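# Close lids and set eligible thermal cyclers running

## Task

For every thermal cycler whose display reads Idle or Paused at the outset, latch its lid, lowering the lid with the gripper rather than dropping or slamming it, and then bring that cycler to the Running state. A paused cycler must be resumed, not restarted. On these cyclers, never stop a run with the STOP key or by raising the lid handle during a run. Any cycler that read Running or Complete at the outset must not have a run started, paused or stopped, and its status, lid and plate must stay untouched; changing it means failure. Cyclers are loose on the table: each must finish within about a finger's width of its starting spot, upright and almost unrotated. Every plate must remain lying flat in its block. Nothing counts if it only stays in place because the robot holds it. At the end, release everything and move the gripper away.

## Robot and tools

Robot: a single Franka FR3 arm carrying a Robotiq 2F-140 two-finger gripper. Cameras: cam_head_left (672x504), cam_head_right (672x504) and cam_wrist (616x616), listed in that order in results.

Frame: the scene frame has its origin on the table surface directly under the arm base, +z up, and +y to the left when facing along +x. Positions are in metres. Orientations are quaternions written w first (qw, qx, qy, qz). The gripper's fingers extend along its own +z axis and close along its own y axis. The reported end_effector_position is the pinch point between the pads when closed; closed fingertips extend about 33 mm past it, fully open ones about 9 mm. Closing pushes the fingertips roughly 24 mm further out, so keep clearance above surfaces. The printed position can be slightly off, more so at long reach. The base may be tilted relative to the table.

One row = 10 numbers, always in this order: x, y, z, qw, qx, qy, qz, position, force_limit, speed. The first seven are an absolute target pose for the gripper in the scene frame (not an offset). The last three are gripper settings, each in [-1, 1]: position (+1 fully open at 140 mm, about -0.8 pads touching, -1 close until blocked), force_limit (about 14 N at -1, 60 N at 0, 107 N at +1), speed (finger gap rate about 30 mm/s at -1, 140 at 0, 250 at +1). Resend the wanted quaternion in every row to hold orientation; do not copy a drifted reported one.

Tools:
- execute_actions {"actions": [...], "pictures": bool}. The list holds zero or one item. Empty list: just report the state. An action {"rows": [[10 numbers], ...], "steps": n}: 1 to 15 rows, n up to 15 control steps of 1/30 s (default 15); each row is one step, the last row repeats to fill the count. A wait {"steps": n}, n up to 300, with no rows: returns after n steps counted from the previous result, reply time included. A target further than 0.6 m from the last reported position along any gripper axis is refused and nothing is sent.
- move {"target": one row, "speed": m/s from 0.002 to 0.5, default 0.25; turning up to twice that in rad/s}. Drives the gripper in a straight line to the absolute pose, over 0.5 to 10 s (cut off at 10 s). It does not stop for obstacles and can overshoot speed near full arm extension. Finger settings are applied at the start. Result has a move: line: done (settled near target), or off_target, moving, held, fault; plus any limits (paced = pose was clipped; held = a safety check blocked steps, after which the arm may jump fast) and the remaining distance.
- wait {"seconds": 0 to 10}: lets time pass with no new command.
- zoom_image {"camera", "region": [x0, y0, x1, y1] pixels from top-left, at most 504x504}: magnified view of the latest image, useful for reading cycler displays.
- read_manual {"section": "licences"}: licence texts only.
- finished_scene {"scene": current scene number}: ends and grades the scene, irreversibly.

Motion details: each step the commanded pose is limited to 70 mm and 16 degrees from the measured one; the controller uses damped IK and favours position over orientation. After an action ends the arm only continues to the last clipped pose, so check the reported pose and send the remainder. The simulation keeps running while you think. A Hand target line shows the pose currently pursued. A pose unreachable line, or HELD on steps, means the clearance check altered or blocked commands (mounting blocks count as arm).

Gripping: close with position -1 and confirm object_status 2. Codes: 0 moving, 1 blocked while opening, 2 blocked while closing (holding), 3 reached target or pads met. To squeeze harder, raise force_limit and alter position slightly (e.g. -1 to -0.98). position_measured is in counts: 3 fully open, 230 pads touching.

Limits and hazards: joint ranges (rad) from base: -2.744..2.744, -1.784..1.784, -2.901..2.901, -3.042..-0.152, -2.807..2.807, 0.544..4.517, -3.016..3.016. Load limits (N m): 20, 20, 18, 18, 12, 12, 12, including held weight; reaching one triggers a 10 s torque-fault stop. Holding loads heats motors; a MOTOR HOT warning precedes an over-temperature brake stop. Avoid any stops, fast impacts, hard presses (speed and target depth beyond contact both add force), dropping things, and pushing anything off the table.

Task notes: a lid is latched only when fully closed with its handle pressed fully down on its stop. If the lid is down but unlatched, grip the handle, swing it fully up (the lid may rise) and then down to its stop without releasing. START and the RESUME soft key have no effect unless latched. Lower lids gently, keep cyclers from sliding or turning, and leave Running/Complete units alone.

Each tool is called after ">>>" as name([rows], argument=value, ...), one row to a line, values as JSON.

## Session

>>> execute_actions(actions=[])

Scene clock: 0.00 s of 7800.00 s.
end_effector_position=(+0.2865, +0.4547, +0.3870) position_measured=3 object_status=3 end_effector_quat_wxyz=(-0.038, +0.969, -0.145, +0.197)
Joint positions: [ 1.133 -0.256  0.077 -2.109 -0.37   2.003  0.032]
Joint velocities: [ 0.001 -0.     0.    -0.002  0.001 -0.     0.001]
Hand target: +0.286, +0.455, +0.387; -0.038, +0.969, -0.145, +0.197

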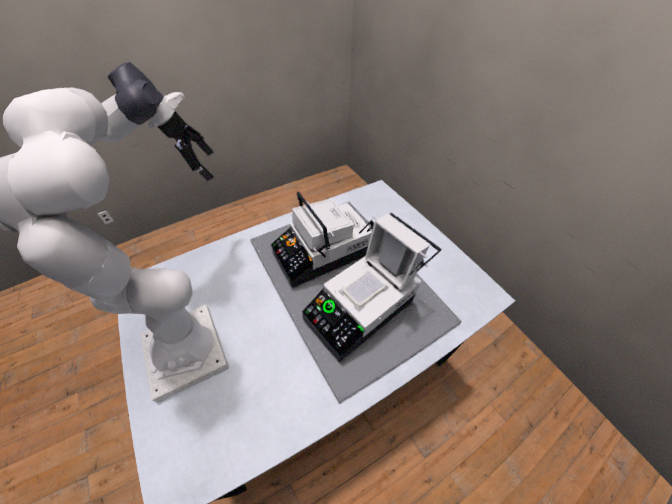

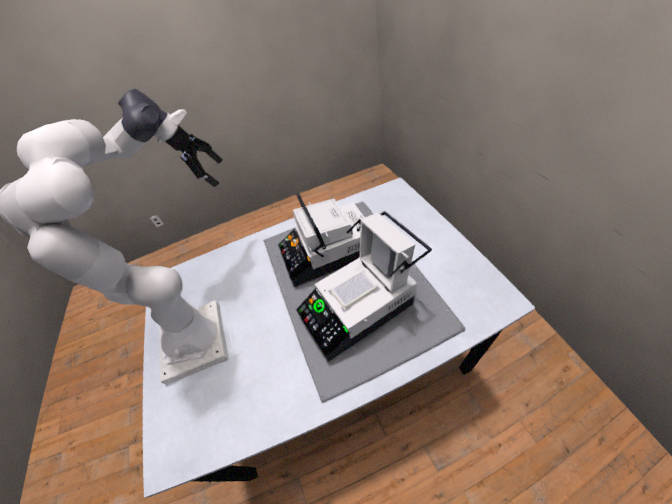

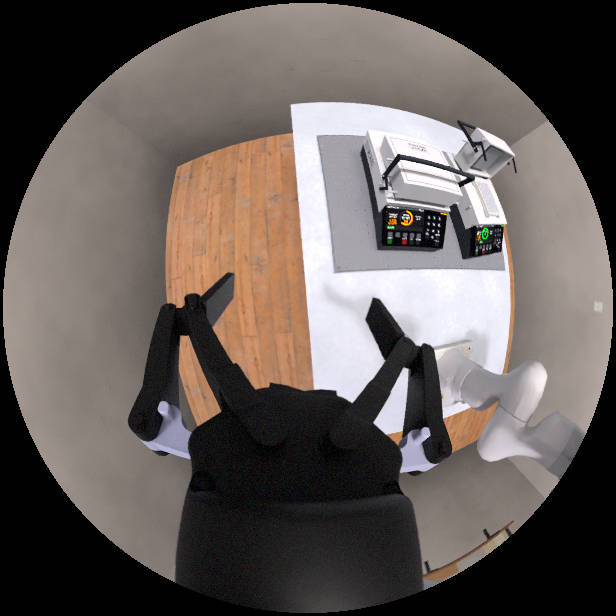

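>>> zoom_image(camera="cam_head_left", region=[240, 170, 460, 370])

>>> zoom_image(camera="cam_wrist", region=[340, 110, 530, 280])

Region (240, 170, 460, 370) of cam_head_left's 672x504 image, scaled by 2.291, with more detail than that image has; it fills the top 458 rows of this view, and the rest is white.

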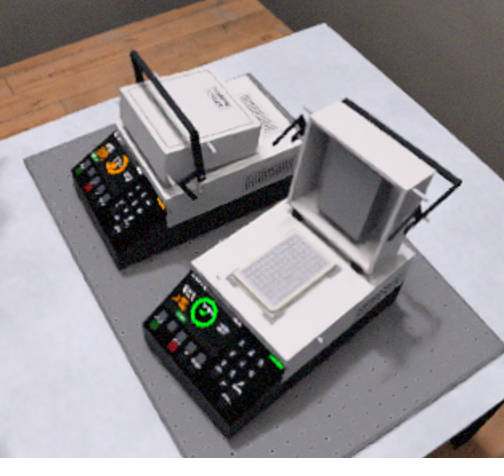

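Region (340, 110, 530, 280) of cam_wrist's 616x616 image, scaled by 2.653, with more detail than that image has; it fills the top 451 rows of this view, and the rest is white.

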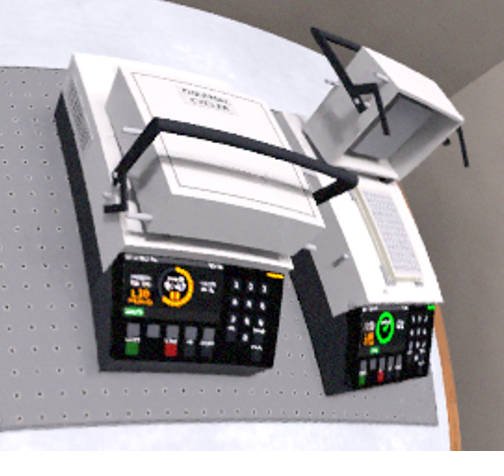

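>>> move(target=[0.42, 0.16, 0.45, 0, 0.707, -0.707, 0, 1, 0, 0], speed=0.2)

Scene clock: 48.67 s of 7800.00 s.
end_effector_position=(+0.4200, +0.1557, +0.4501) position_measured=3 object_status=3 end_effector_quat_wxyz=(+0.004, +0.711, -0.704, +0.004)
Joint positions: [ 0.674 -0.324 -0.233 -1.917 -0.08   1.588  0.412]
Joint velocities: [ 0.    -0.    -0.     0.002  0.001 -0.01   0.022]
Hand target: +0.419, +0.156, +0.449; +0.007, +0.706, -0.708, +0.002
Off the commanded pose: 0.004 m, 1 deg.
After step 90, 41.83 s passed at rest.
move: off_target

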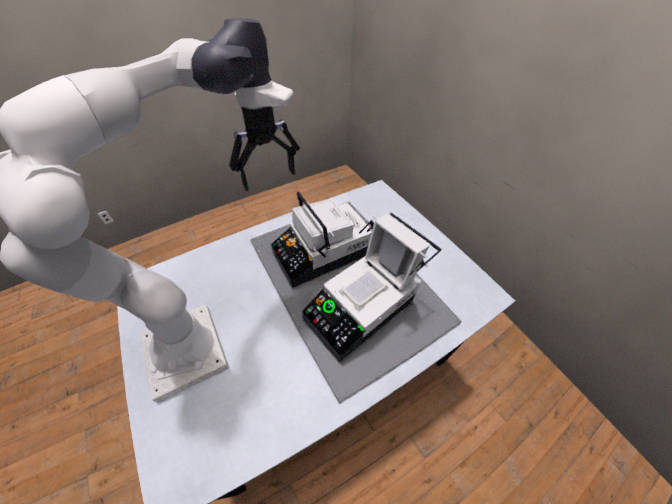

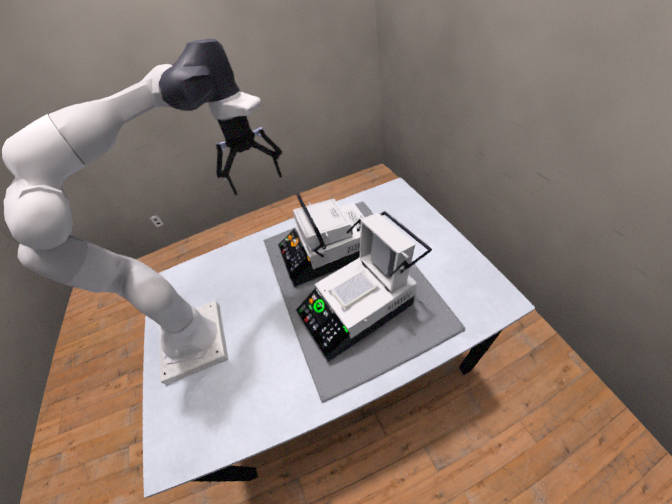

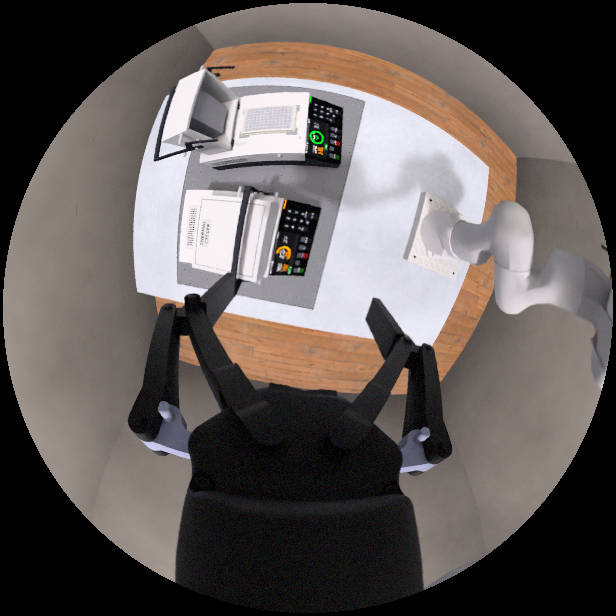

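>>> zoom_image(camera="cam_wrist", region=[160, 160, 340, 300])

Region (160, 160, 340, 300) of cam_wrist's 616x616 image, scaled by 2.800, with more detail than that image has.

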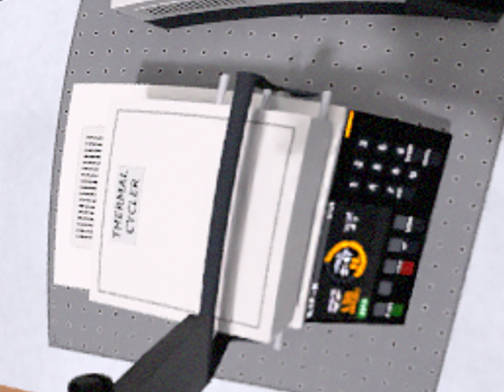

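>>> zoom_image(camera="cam_head_left", region=[270, 185, 380, 285])

>>> zoom_image(camera="cam_head_right", region=[260, 185, 380, 285])

Region (270, 185, 380, 285) of cam_head_left's 672x504 image, scaled by 4.582, with more detail than that image has; it fills the top 458 rows of this view, and the rest is white.

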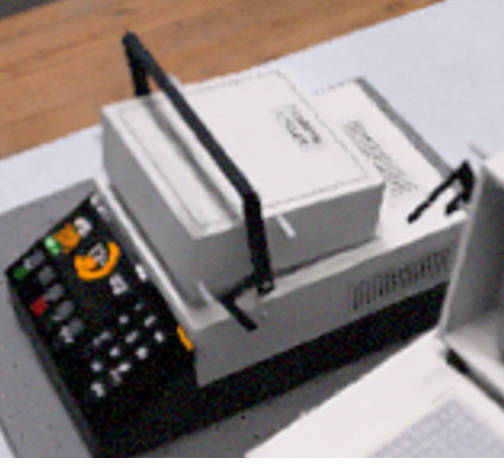

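Region (260, 185, 380, 285) of cam_head_right's 672x504 image, scaled by 4.200, with more detail than that image has.

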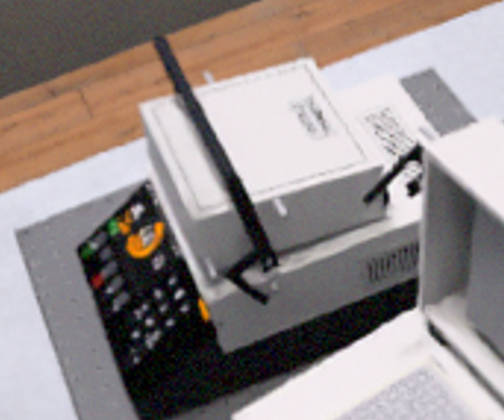

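>>> move(target=[0.52, 0.37, 0.20, 0.2988, 0.6409, -0.6409, 0.2988, 1, 0, 0], speed=0.2)

Scene clock: 143.50 s of 7800.00 s.
end_effector_position=(+0.5192, +0.3714, +0.2021) position_measured=3 object_status=3 end_effector_quat_wxyz=(+0.264, +0.647, -0.644, +0.313)
Joint positions: [ 0.995  1.195 -0.178 -0.489 -0.46   1.092  0.744]
Joint velocities: [ 0.008  0.005 -0.025  0.     0.02  -0.007 -0.022]
Hand target: +0.517, +0.372, +0.201; +0.268, +0.650, -0.640, +0.311
Off the commanded pose: 0.003 m, 4 deg.
elbow stopped short: the move would have taken joint 4 (elbow) straighter than the controller allows; a more bent joint 4 avoids this.
After step 90, 88.80 s passed at rest.
move: off_target

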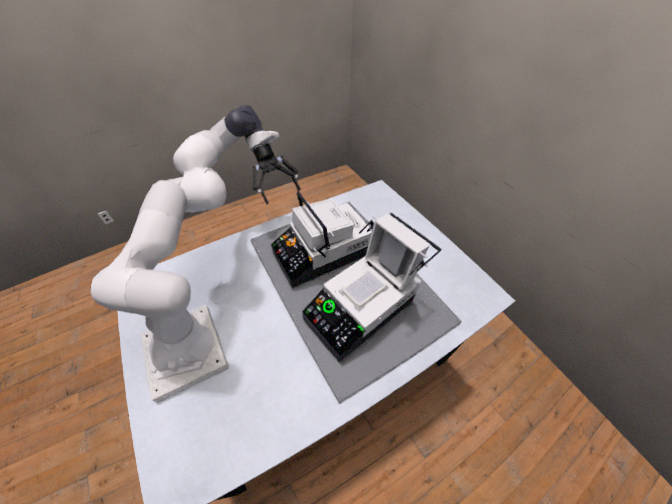

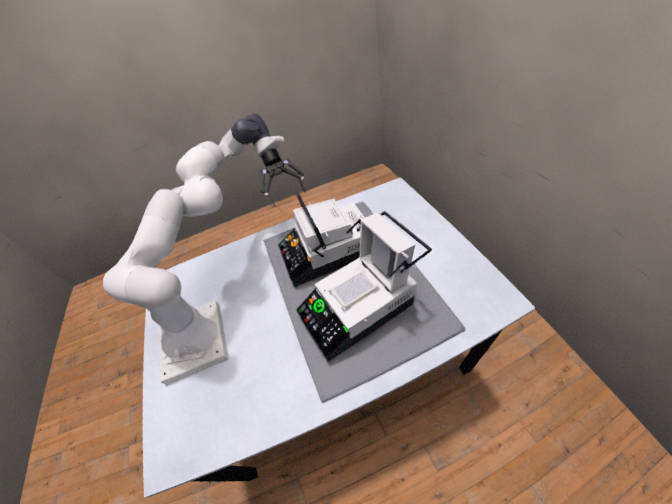

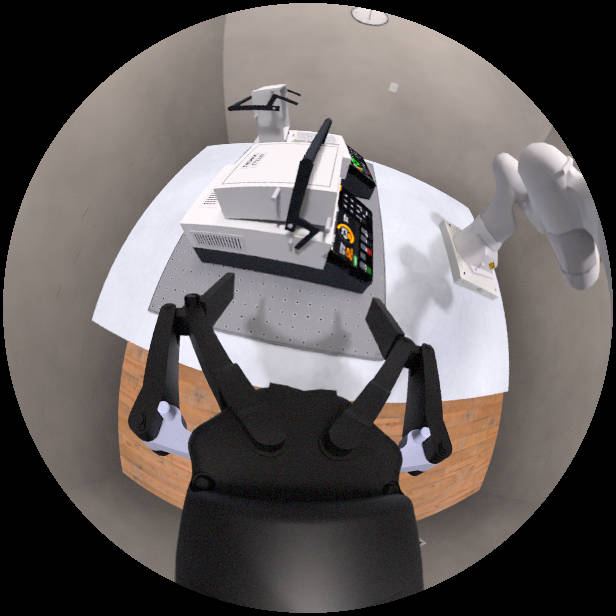

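>>> zoom_image(camera="cam_wrist", region=[170, 100, 400, 300])

Region (170, 100, 400, 300) of cam_wrist's 616x616 image, scaled by 2.191, with more detail than that image has; it fills the top 438 rows of this view, and the rest is white.

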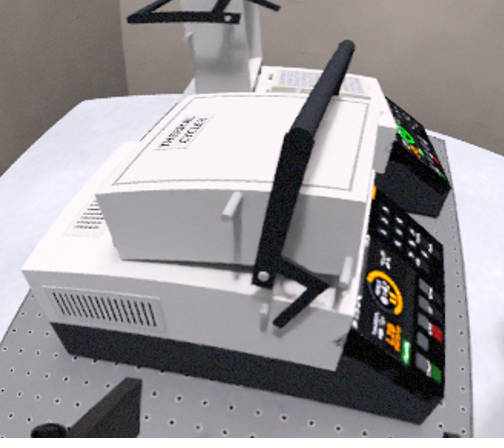

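>>> move(target=[0.48, 0.30, 0.42, -0.183, 0.683, -0.683, 0.183, 0.2, 0, 0], speed=0.15)

>>> move(target=[0.484, 0.10, 0.385, -0.183, 0.683, -0.683, 0.183, 0.2, 0, 0], speed=0.12)

Scene clock: 267.17 s of 7800.00 s.
end_effector_position=(+0.4834, +0.2983, +0.4191) position_measured=104 object_status=3 end_effector_quat_wxyz=(-0.177, +0.680, -0.690, +0.175)
Joint positions: [ 0.959 -0.337 -0.213 -2.176 -0.475  2.182  0.935]
Joint velocities: [ 0.    -0.    -0.001 -0.002  0.     0.015 -0.006]
Hand target: +0.483, +0.299, +0.420; -0.179, +0.682, -0.688, +0.174
Off the commanded pose: 0.004 m, 1 deg.
After step 90, 117.00 s passed at rest.
move: off_target

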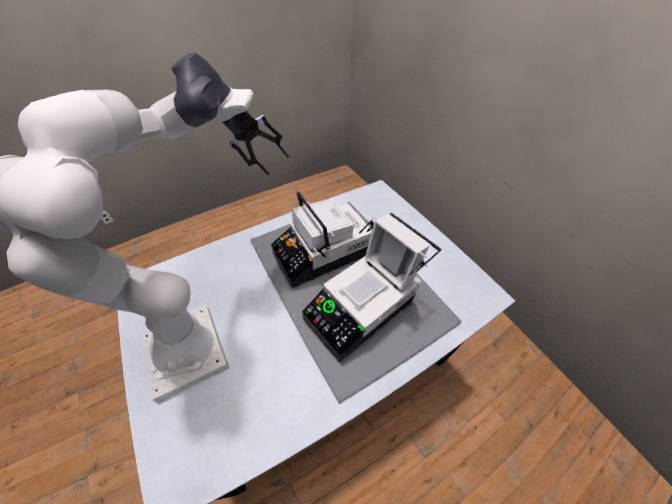

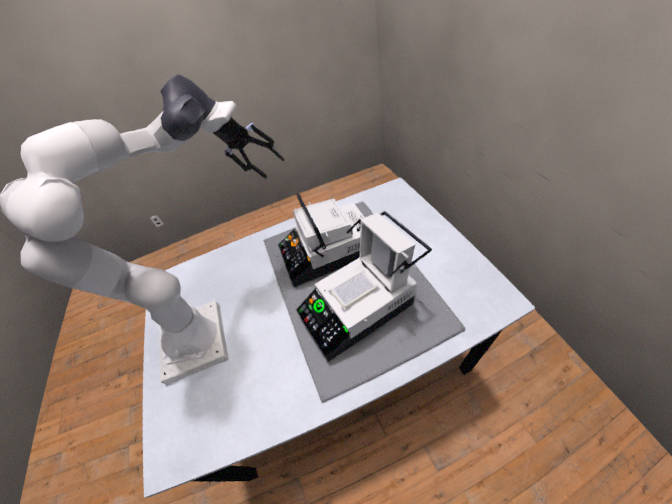

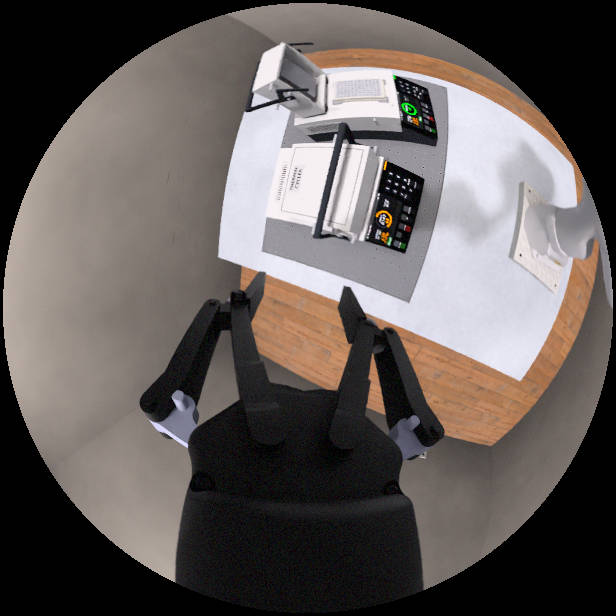

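Scene clock: 269.40 s of 7800.00 s.
end_effector_position=(+0.4838, +0.0973, +0.3842) position_measured=104 object_status=3 end_effector_quat_wxyz=(-0.181, +0.678, -0.689, +0.181)
Joint positions: [ 0.864 -0.717 -0.487 -2.521 -0.662  2.264  0.72 ]
Joint velocities: [ 0.004 -0.002 -0.003 -0.001 -0.006  0.    -0.022]
Hand target: +0.484, +0.097, +0.385; -0.181, +0.683, -0.684, +0.183
Off the commanded pose: 0.003 m, 1 deg.
move: done

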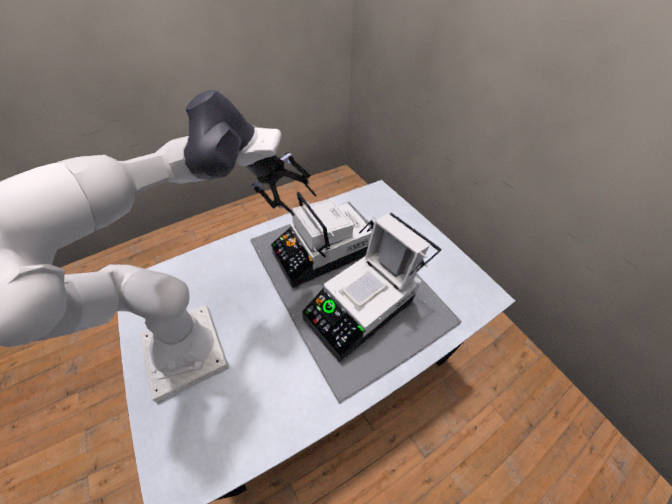

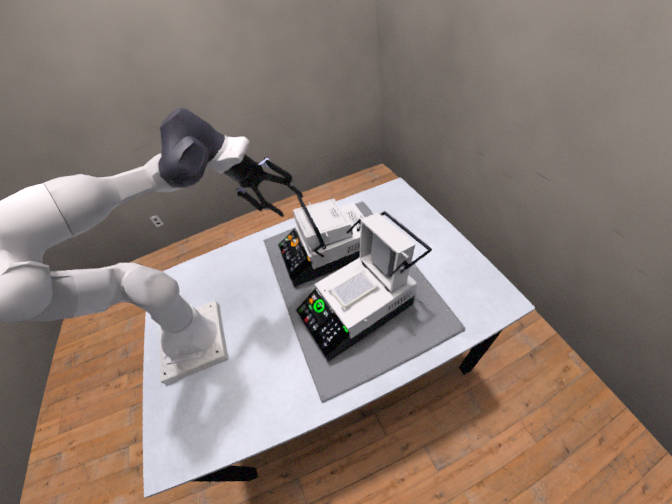

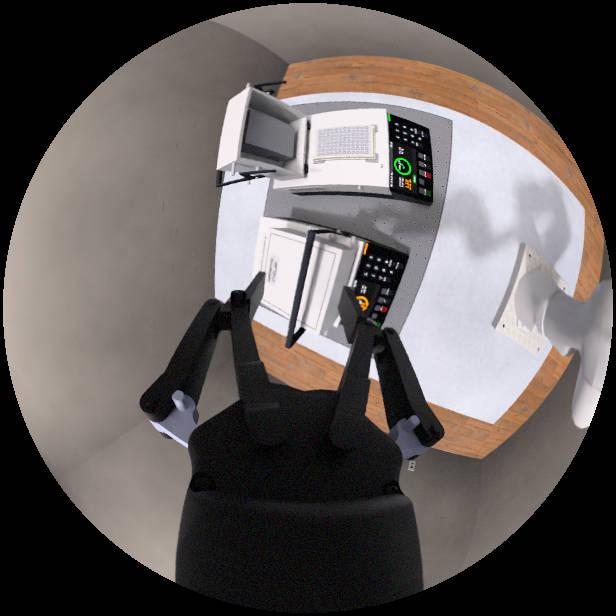

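>>> move(target=[0.509, 0.14, 0.341, -0.183, 0.683, -0.683, 0.183, 0.2, 0, 0], speed=0.06)

Scene clock: 318.90 s of 7800.00 s.
end_effector_position=(+0.5082, +0.1402, +0.3404) position_measured=104 object_status=3 end_effector_quat_wxyz=(-0.182, +0.686, -0.680, +0.183)
Joint positions: [ 0.883 -0.537 -0.489 -2.521 -0.666  2.433  0.781]
Joint velocities: [ 0.001  0.001  0.001  0.    -0.     0.008  0.011]
Hand target: +0.509, +0.141, +0.341; -0.183, +0.684, -0.682, +0.183
Off the commanded pose: 0.001 m, 0 deg.
After step 90, 44.87 s passed at rest.
move: done

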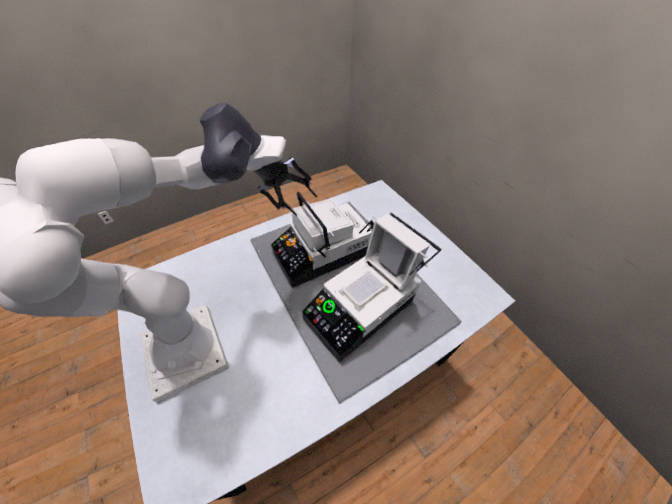

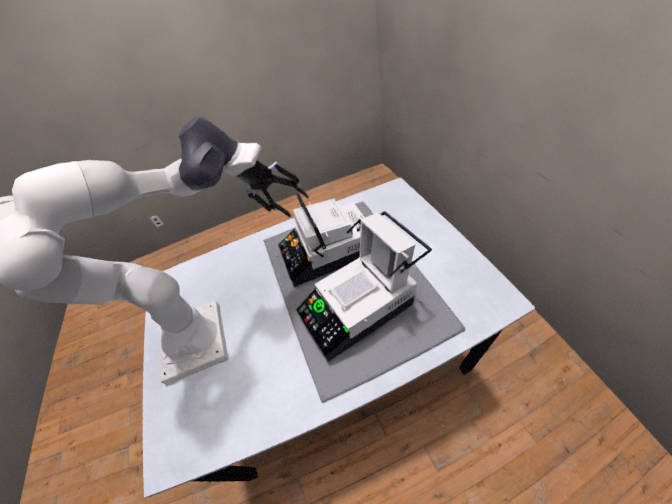

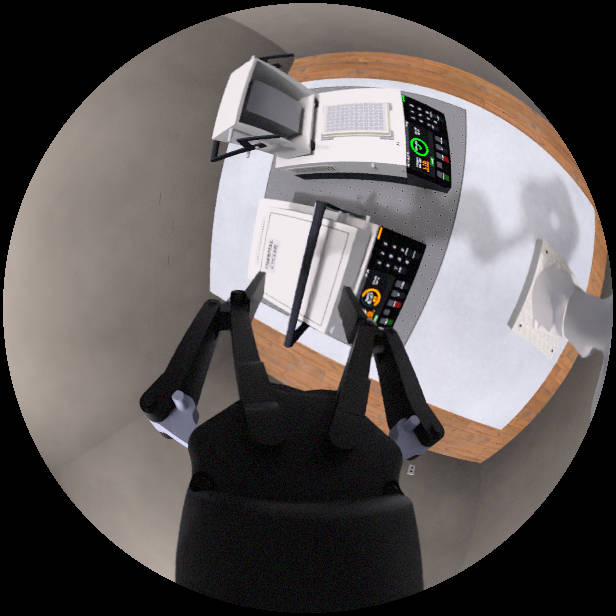

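>>> zoom_image(camera="cam_wrist", region=[220, 180, 420, 370])

Region (220, 180, 420, 370) of cam_wrist's 616x616 image, scaled by 2.520, with more detail than that image has; it fills the top 479 rows of this view, and the rest is white.

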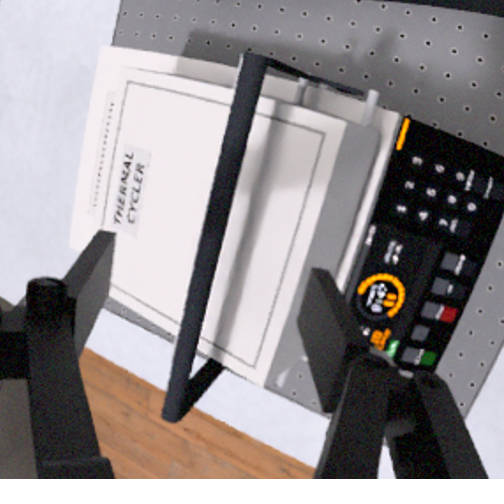

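>>> move(target=[0.5285, 0.15, 0.3055, -0.183, 0.683, -0.683, 0.183, 0.2, 0, 0], speed=0.04)

>>> zoom_image(camera="cam_head_left", region=[230, 140, 390, 280])

>>> zoom_image(camera="cam_wrist", region=[200, 150, 420, 370])

Scene clock: 351.67 s of 7800.00 s.
end_effector_position=(+0.5272, +0.1504, +0.3050) position_measured=104 object_status=3 end_effector_quat_wxyz=(-0.182, +0.686, -0.681, +0.183)
Joint positions: [ 0.881 -0.413 -0.515 -2.519 -0.672  2.556  0.807]
Joint velocities: [-0.005  0.001 -0.001 -0.    -0.001  0.013  0.006]
Hand target: +0.529, +0.150, +0.305; -0.183, +0.684, -0.682, +0.183
Off the commanded pose: 0.001 m, 0 deg.
After step 90, 28.30 s passed at rest.
move: done

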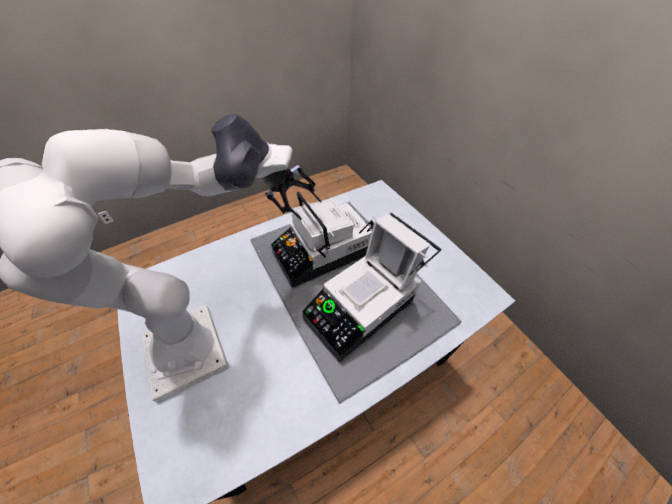

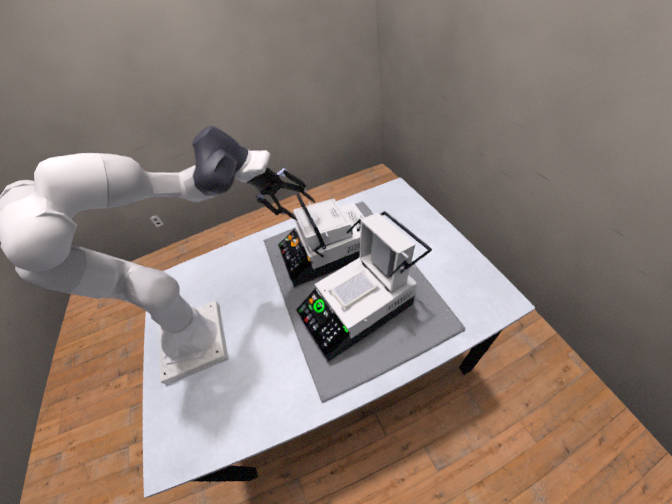

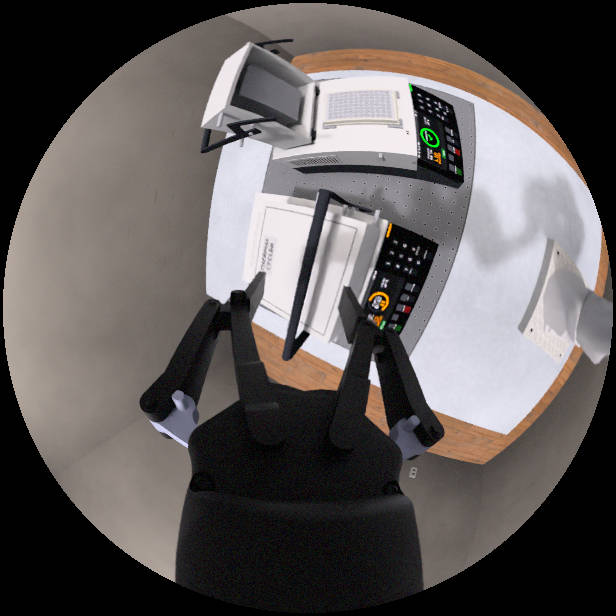

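Region (230, 140, 390, 280) of cam_head_left's 672x504 image, scaled by 3.150, with more detail than that image has; it fills the top 441 rows of this view, and the rest is white.

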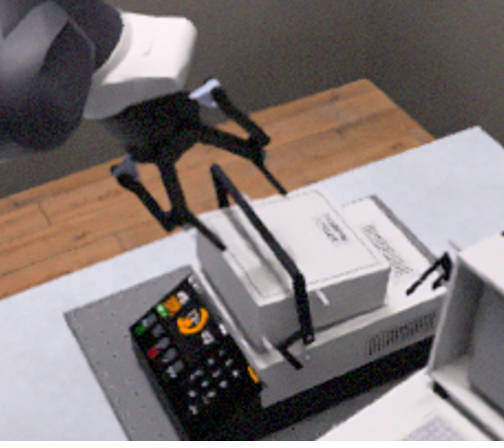

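Region (200, 150, 420, 370) of cam_wrist's 616x616 image, scaled by 2.291, with more detail than that image has.

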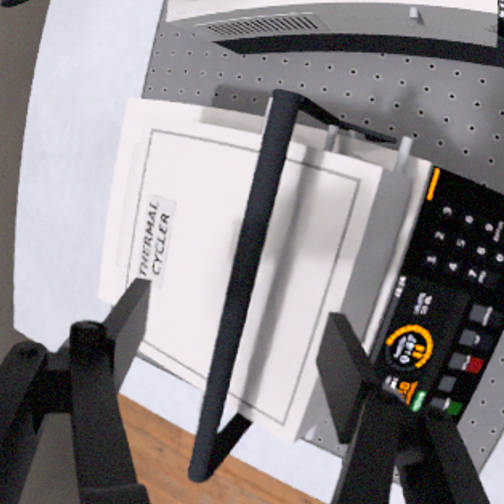

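>>> move(target=[0.5315, 0.128, 0.3000, -0.183, 0.683, -0.683, 0.183, 0.2, 0, 0], speed=0.03)

>>> zoom_image(camera="cam_head_left", region=[230, 140, 390, 280])

>>> zoom_image(camera="cam_wrist", region=[200, 150, 420, 370])

Scene clock: 389.63 s of 7800.00 s.
end_effector_position=(+0.5310, +0.1278, +0.2988) position_measured=104 object_status=3 end_effector_quat_wxyz=(-0.181, +0.680, -0.687, +0.182)
Joint positions: [ 0.868 -0.423 -0.557 -2.536 -0.688  2.577  0.787]
Joint velocities: [ 0.001 -0.002 -0.005 -0.001 -0.007  0.006 -0.012]
Hand target: +0.531, +0.128, +0.300; -0.183, +0.683, -0.683, +0.183
Off the commanded pose: 0.001 m, 1 deg.
After step 90, 33.90 s passed at rest.
move: done

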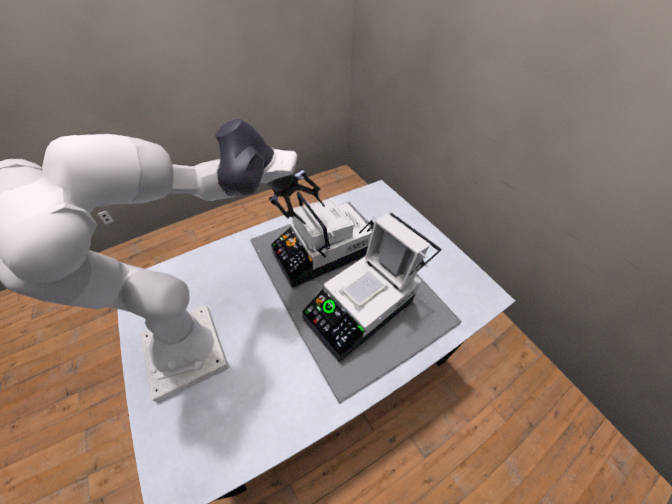

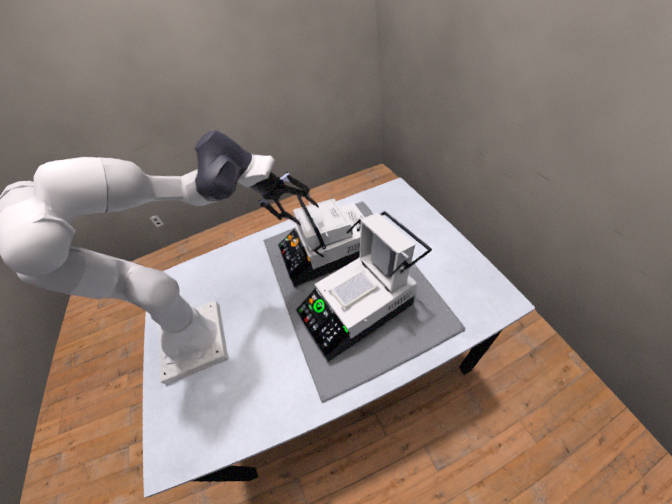

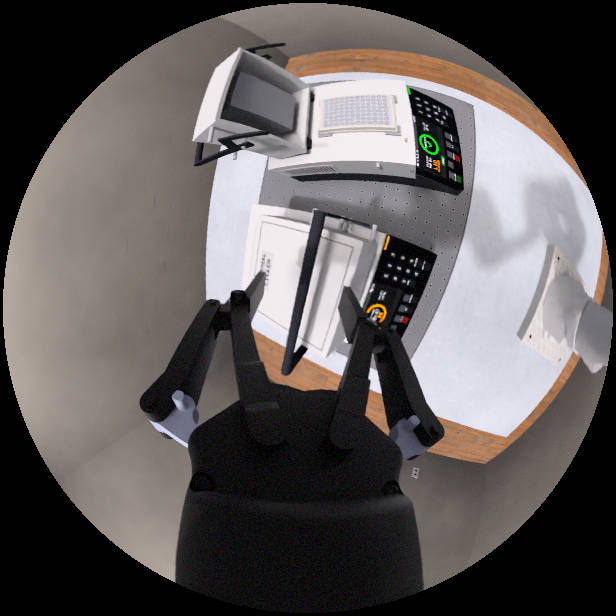

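Region (230, 140, 390, 280) of cam_head_left's 672x504 image, scaled by 3.150, with more detail than that image has; it fills the top 441 rows of this view, and the rest is white.

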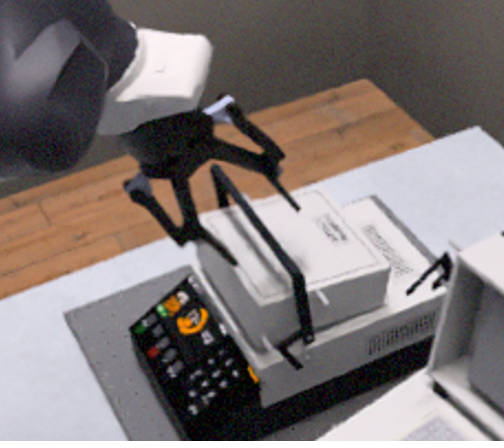

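Region (200, 150, 420, 370) of cam_wrist's 616x616 image, scaled by 2.291, with more detail than that image has.

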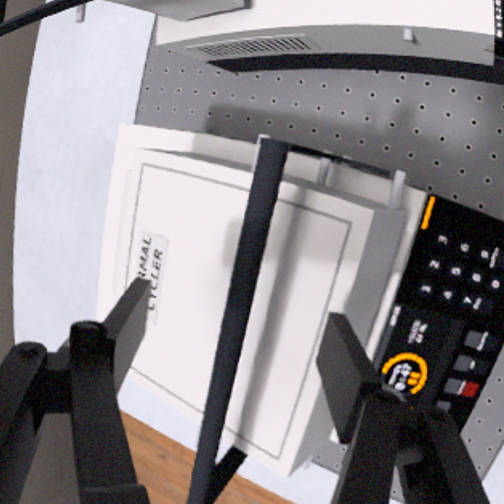

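>>> execute_actions([
  {"rows": [[0.5315, 0.128, 0.3000, -0.183, 0.683, -0.683, 0.183, -1, -1, -0.5]], "steps": 15},
], pictures=false)

>>> execute_actions([
  {"steps": 30},
])

Scene clock: 423.17 s of 7800.00 s.
end_effector_position=(+0.5312, +0.1280, +0.2990) position_measured=168 object_status=0 end_effector_quat_wxyz=(-0.182, +0.682, -0.685, +0.182)
Joint positions: [ 0.868 -0.423 -0.557 -2.537 -0.688  2.579  0.783]
Joint velocities: [-0.001 -0.001 -0.002 -0.002 -0.     0.002 -0.   ]
Hand target: +0.531, +0.128, +0.300; -0.183, +0.683, -0.683, +0.183
Off the commanded pose: 0.001 m, 0 deg.
Steps of this call (steps 1 to 90: nothing new was sent; then 30.03 s passed at rest; steps 91 to 105: all 15 steps of this action). Readings (end_effector_position | what the end effector reports):
91: (+0.5311, +0.1278, +0.2989) | position_measured=104 object_status=0
92: (+0.5311, +0.1278, +0.2989) | position_measured=108 object_status=0
94: (+0.5312, +0.1278, +0.2989) | position_measured=117 object_status=0
98: (+0.5312, +0.1279, +0.2990) | position_measured=135 object_status=0
105: the state above

Scene clock: 424.17 s of 7800.00 s.
end_effector_position=(+0.5313, +0.1280, +0.2991) position_measured=213 object_status=2 end_effector_quat_wxyz=(-0.182, +0.682, -0.685, +0.182)
Joint positions: [ 0.868 -0.423 -0.557 -2.537 -0.688  2.579  0.783]
Joint velocities: [ 0.     0.001  0.    -0.    -0.     0.     0.001]
Hand target: +0.531, +0.128, +0.300; -0.183, +0.683, -0.683, +0.183
Off the commanded pose: 0.001 m, 0 deg.
Steps of this call (steps 1 to 30: nothing new was sent). Readings (end_effector_position | what the end effector reports):
1: (+0.5312, +0.1280, +0.2990) | position_measured=172 object_status=0
2: (+0.5312, +0.1280, +0.2991) | position_measured=177 object_status=0
4: (+0.5312, +0.1280, +0.2991) | position_measured=186 object_status=0
8: (+0.5312, +0.1280, +0.2991) | position_measured=205 object_status=0
30: the state above

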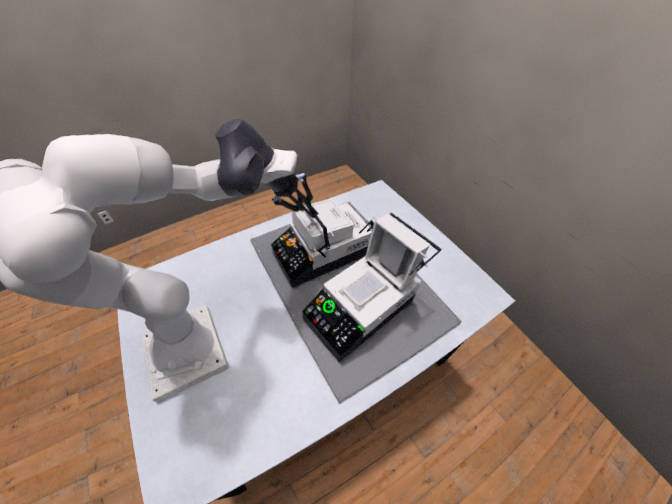

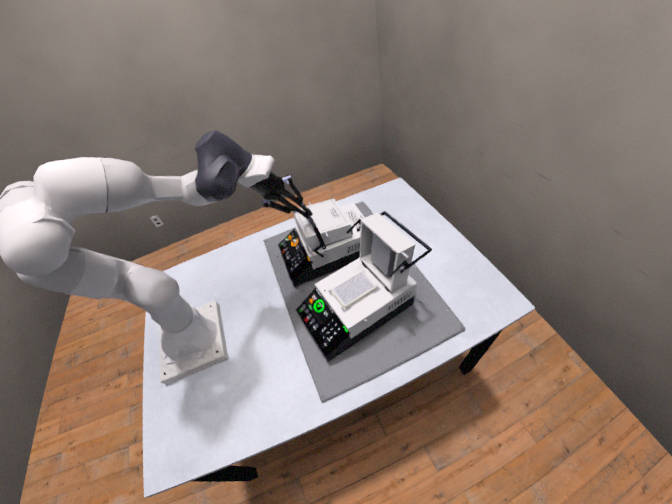

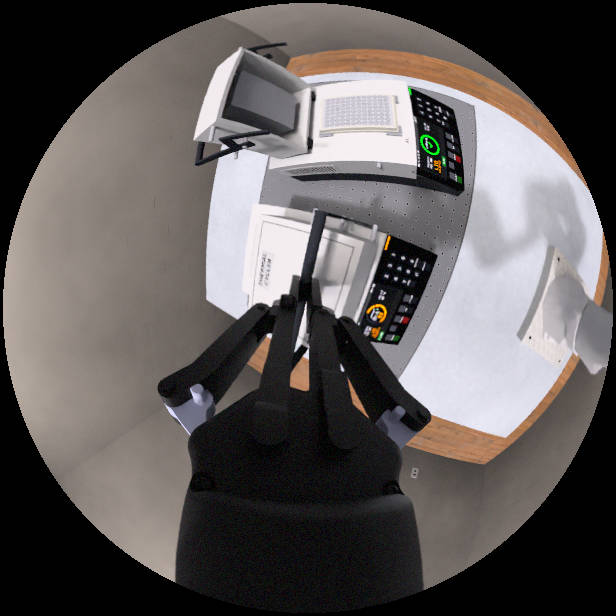

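>>> zoom_image(camera="cam_head_left", region=[250, 160, 370, 270])

>>> zoom_image(camera="cam_wrist", region=[240, 190, 380, 340])

Region (250, 160, 370, 270) of cam_head_left's 672x504 image, scaled by 4.200, with more detail than that image has; it fills the top 462 rows of this view, and the rest is white.

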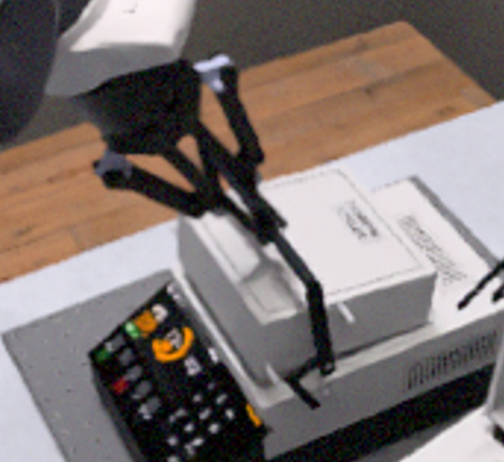

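Region (240, 190, 380, 340) of cam_wrist's 616x616 image, scaled by 3.360, with more detail than that image has; it fills the left 470 columns of this view, and the rest is white.

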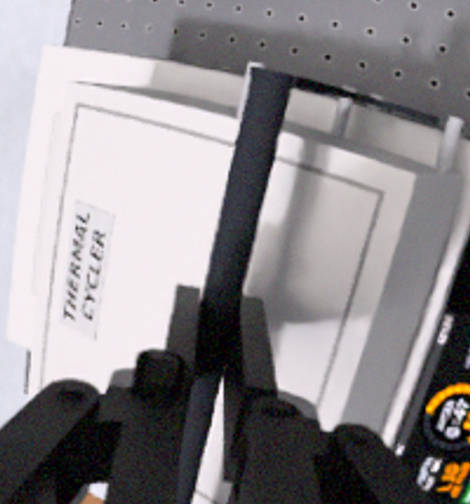

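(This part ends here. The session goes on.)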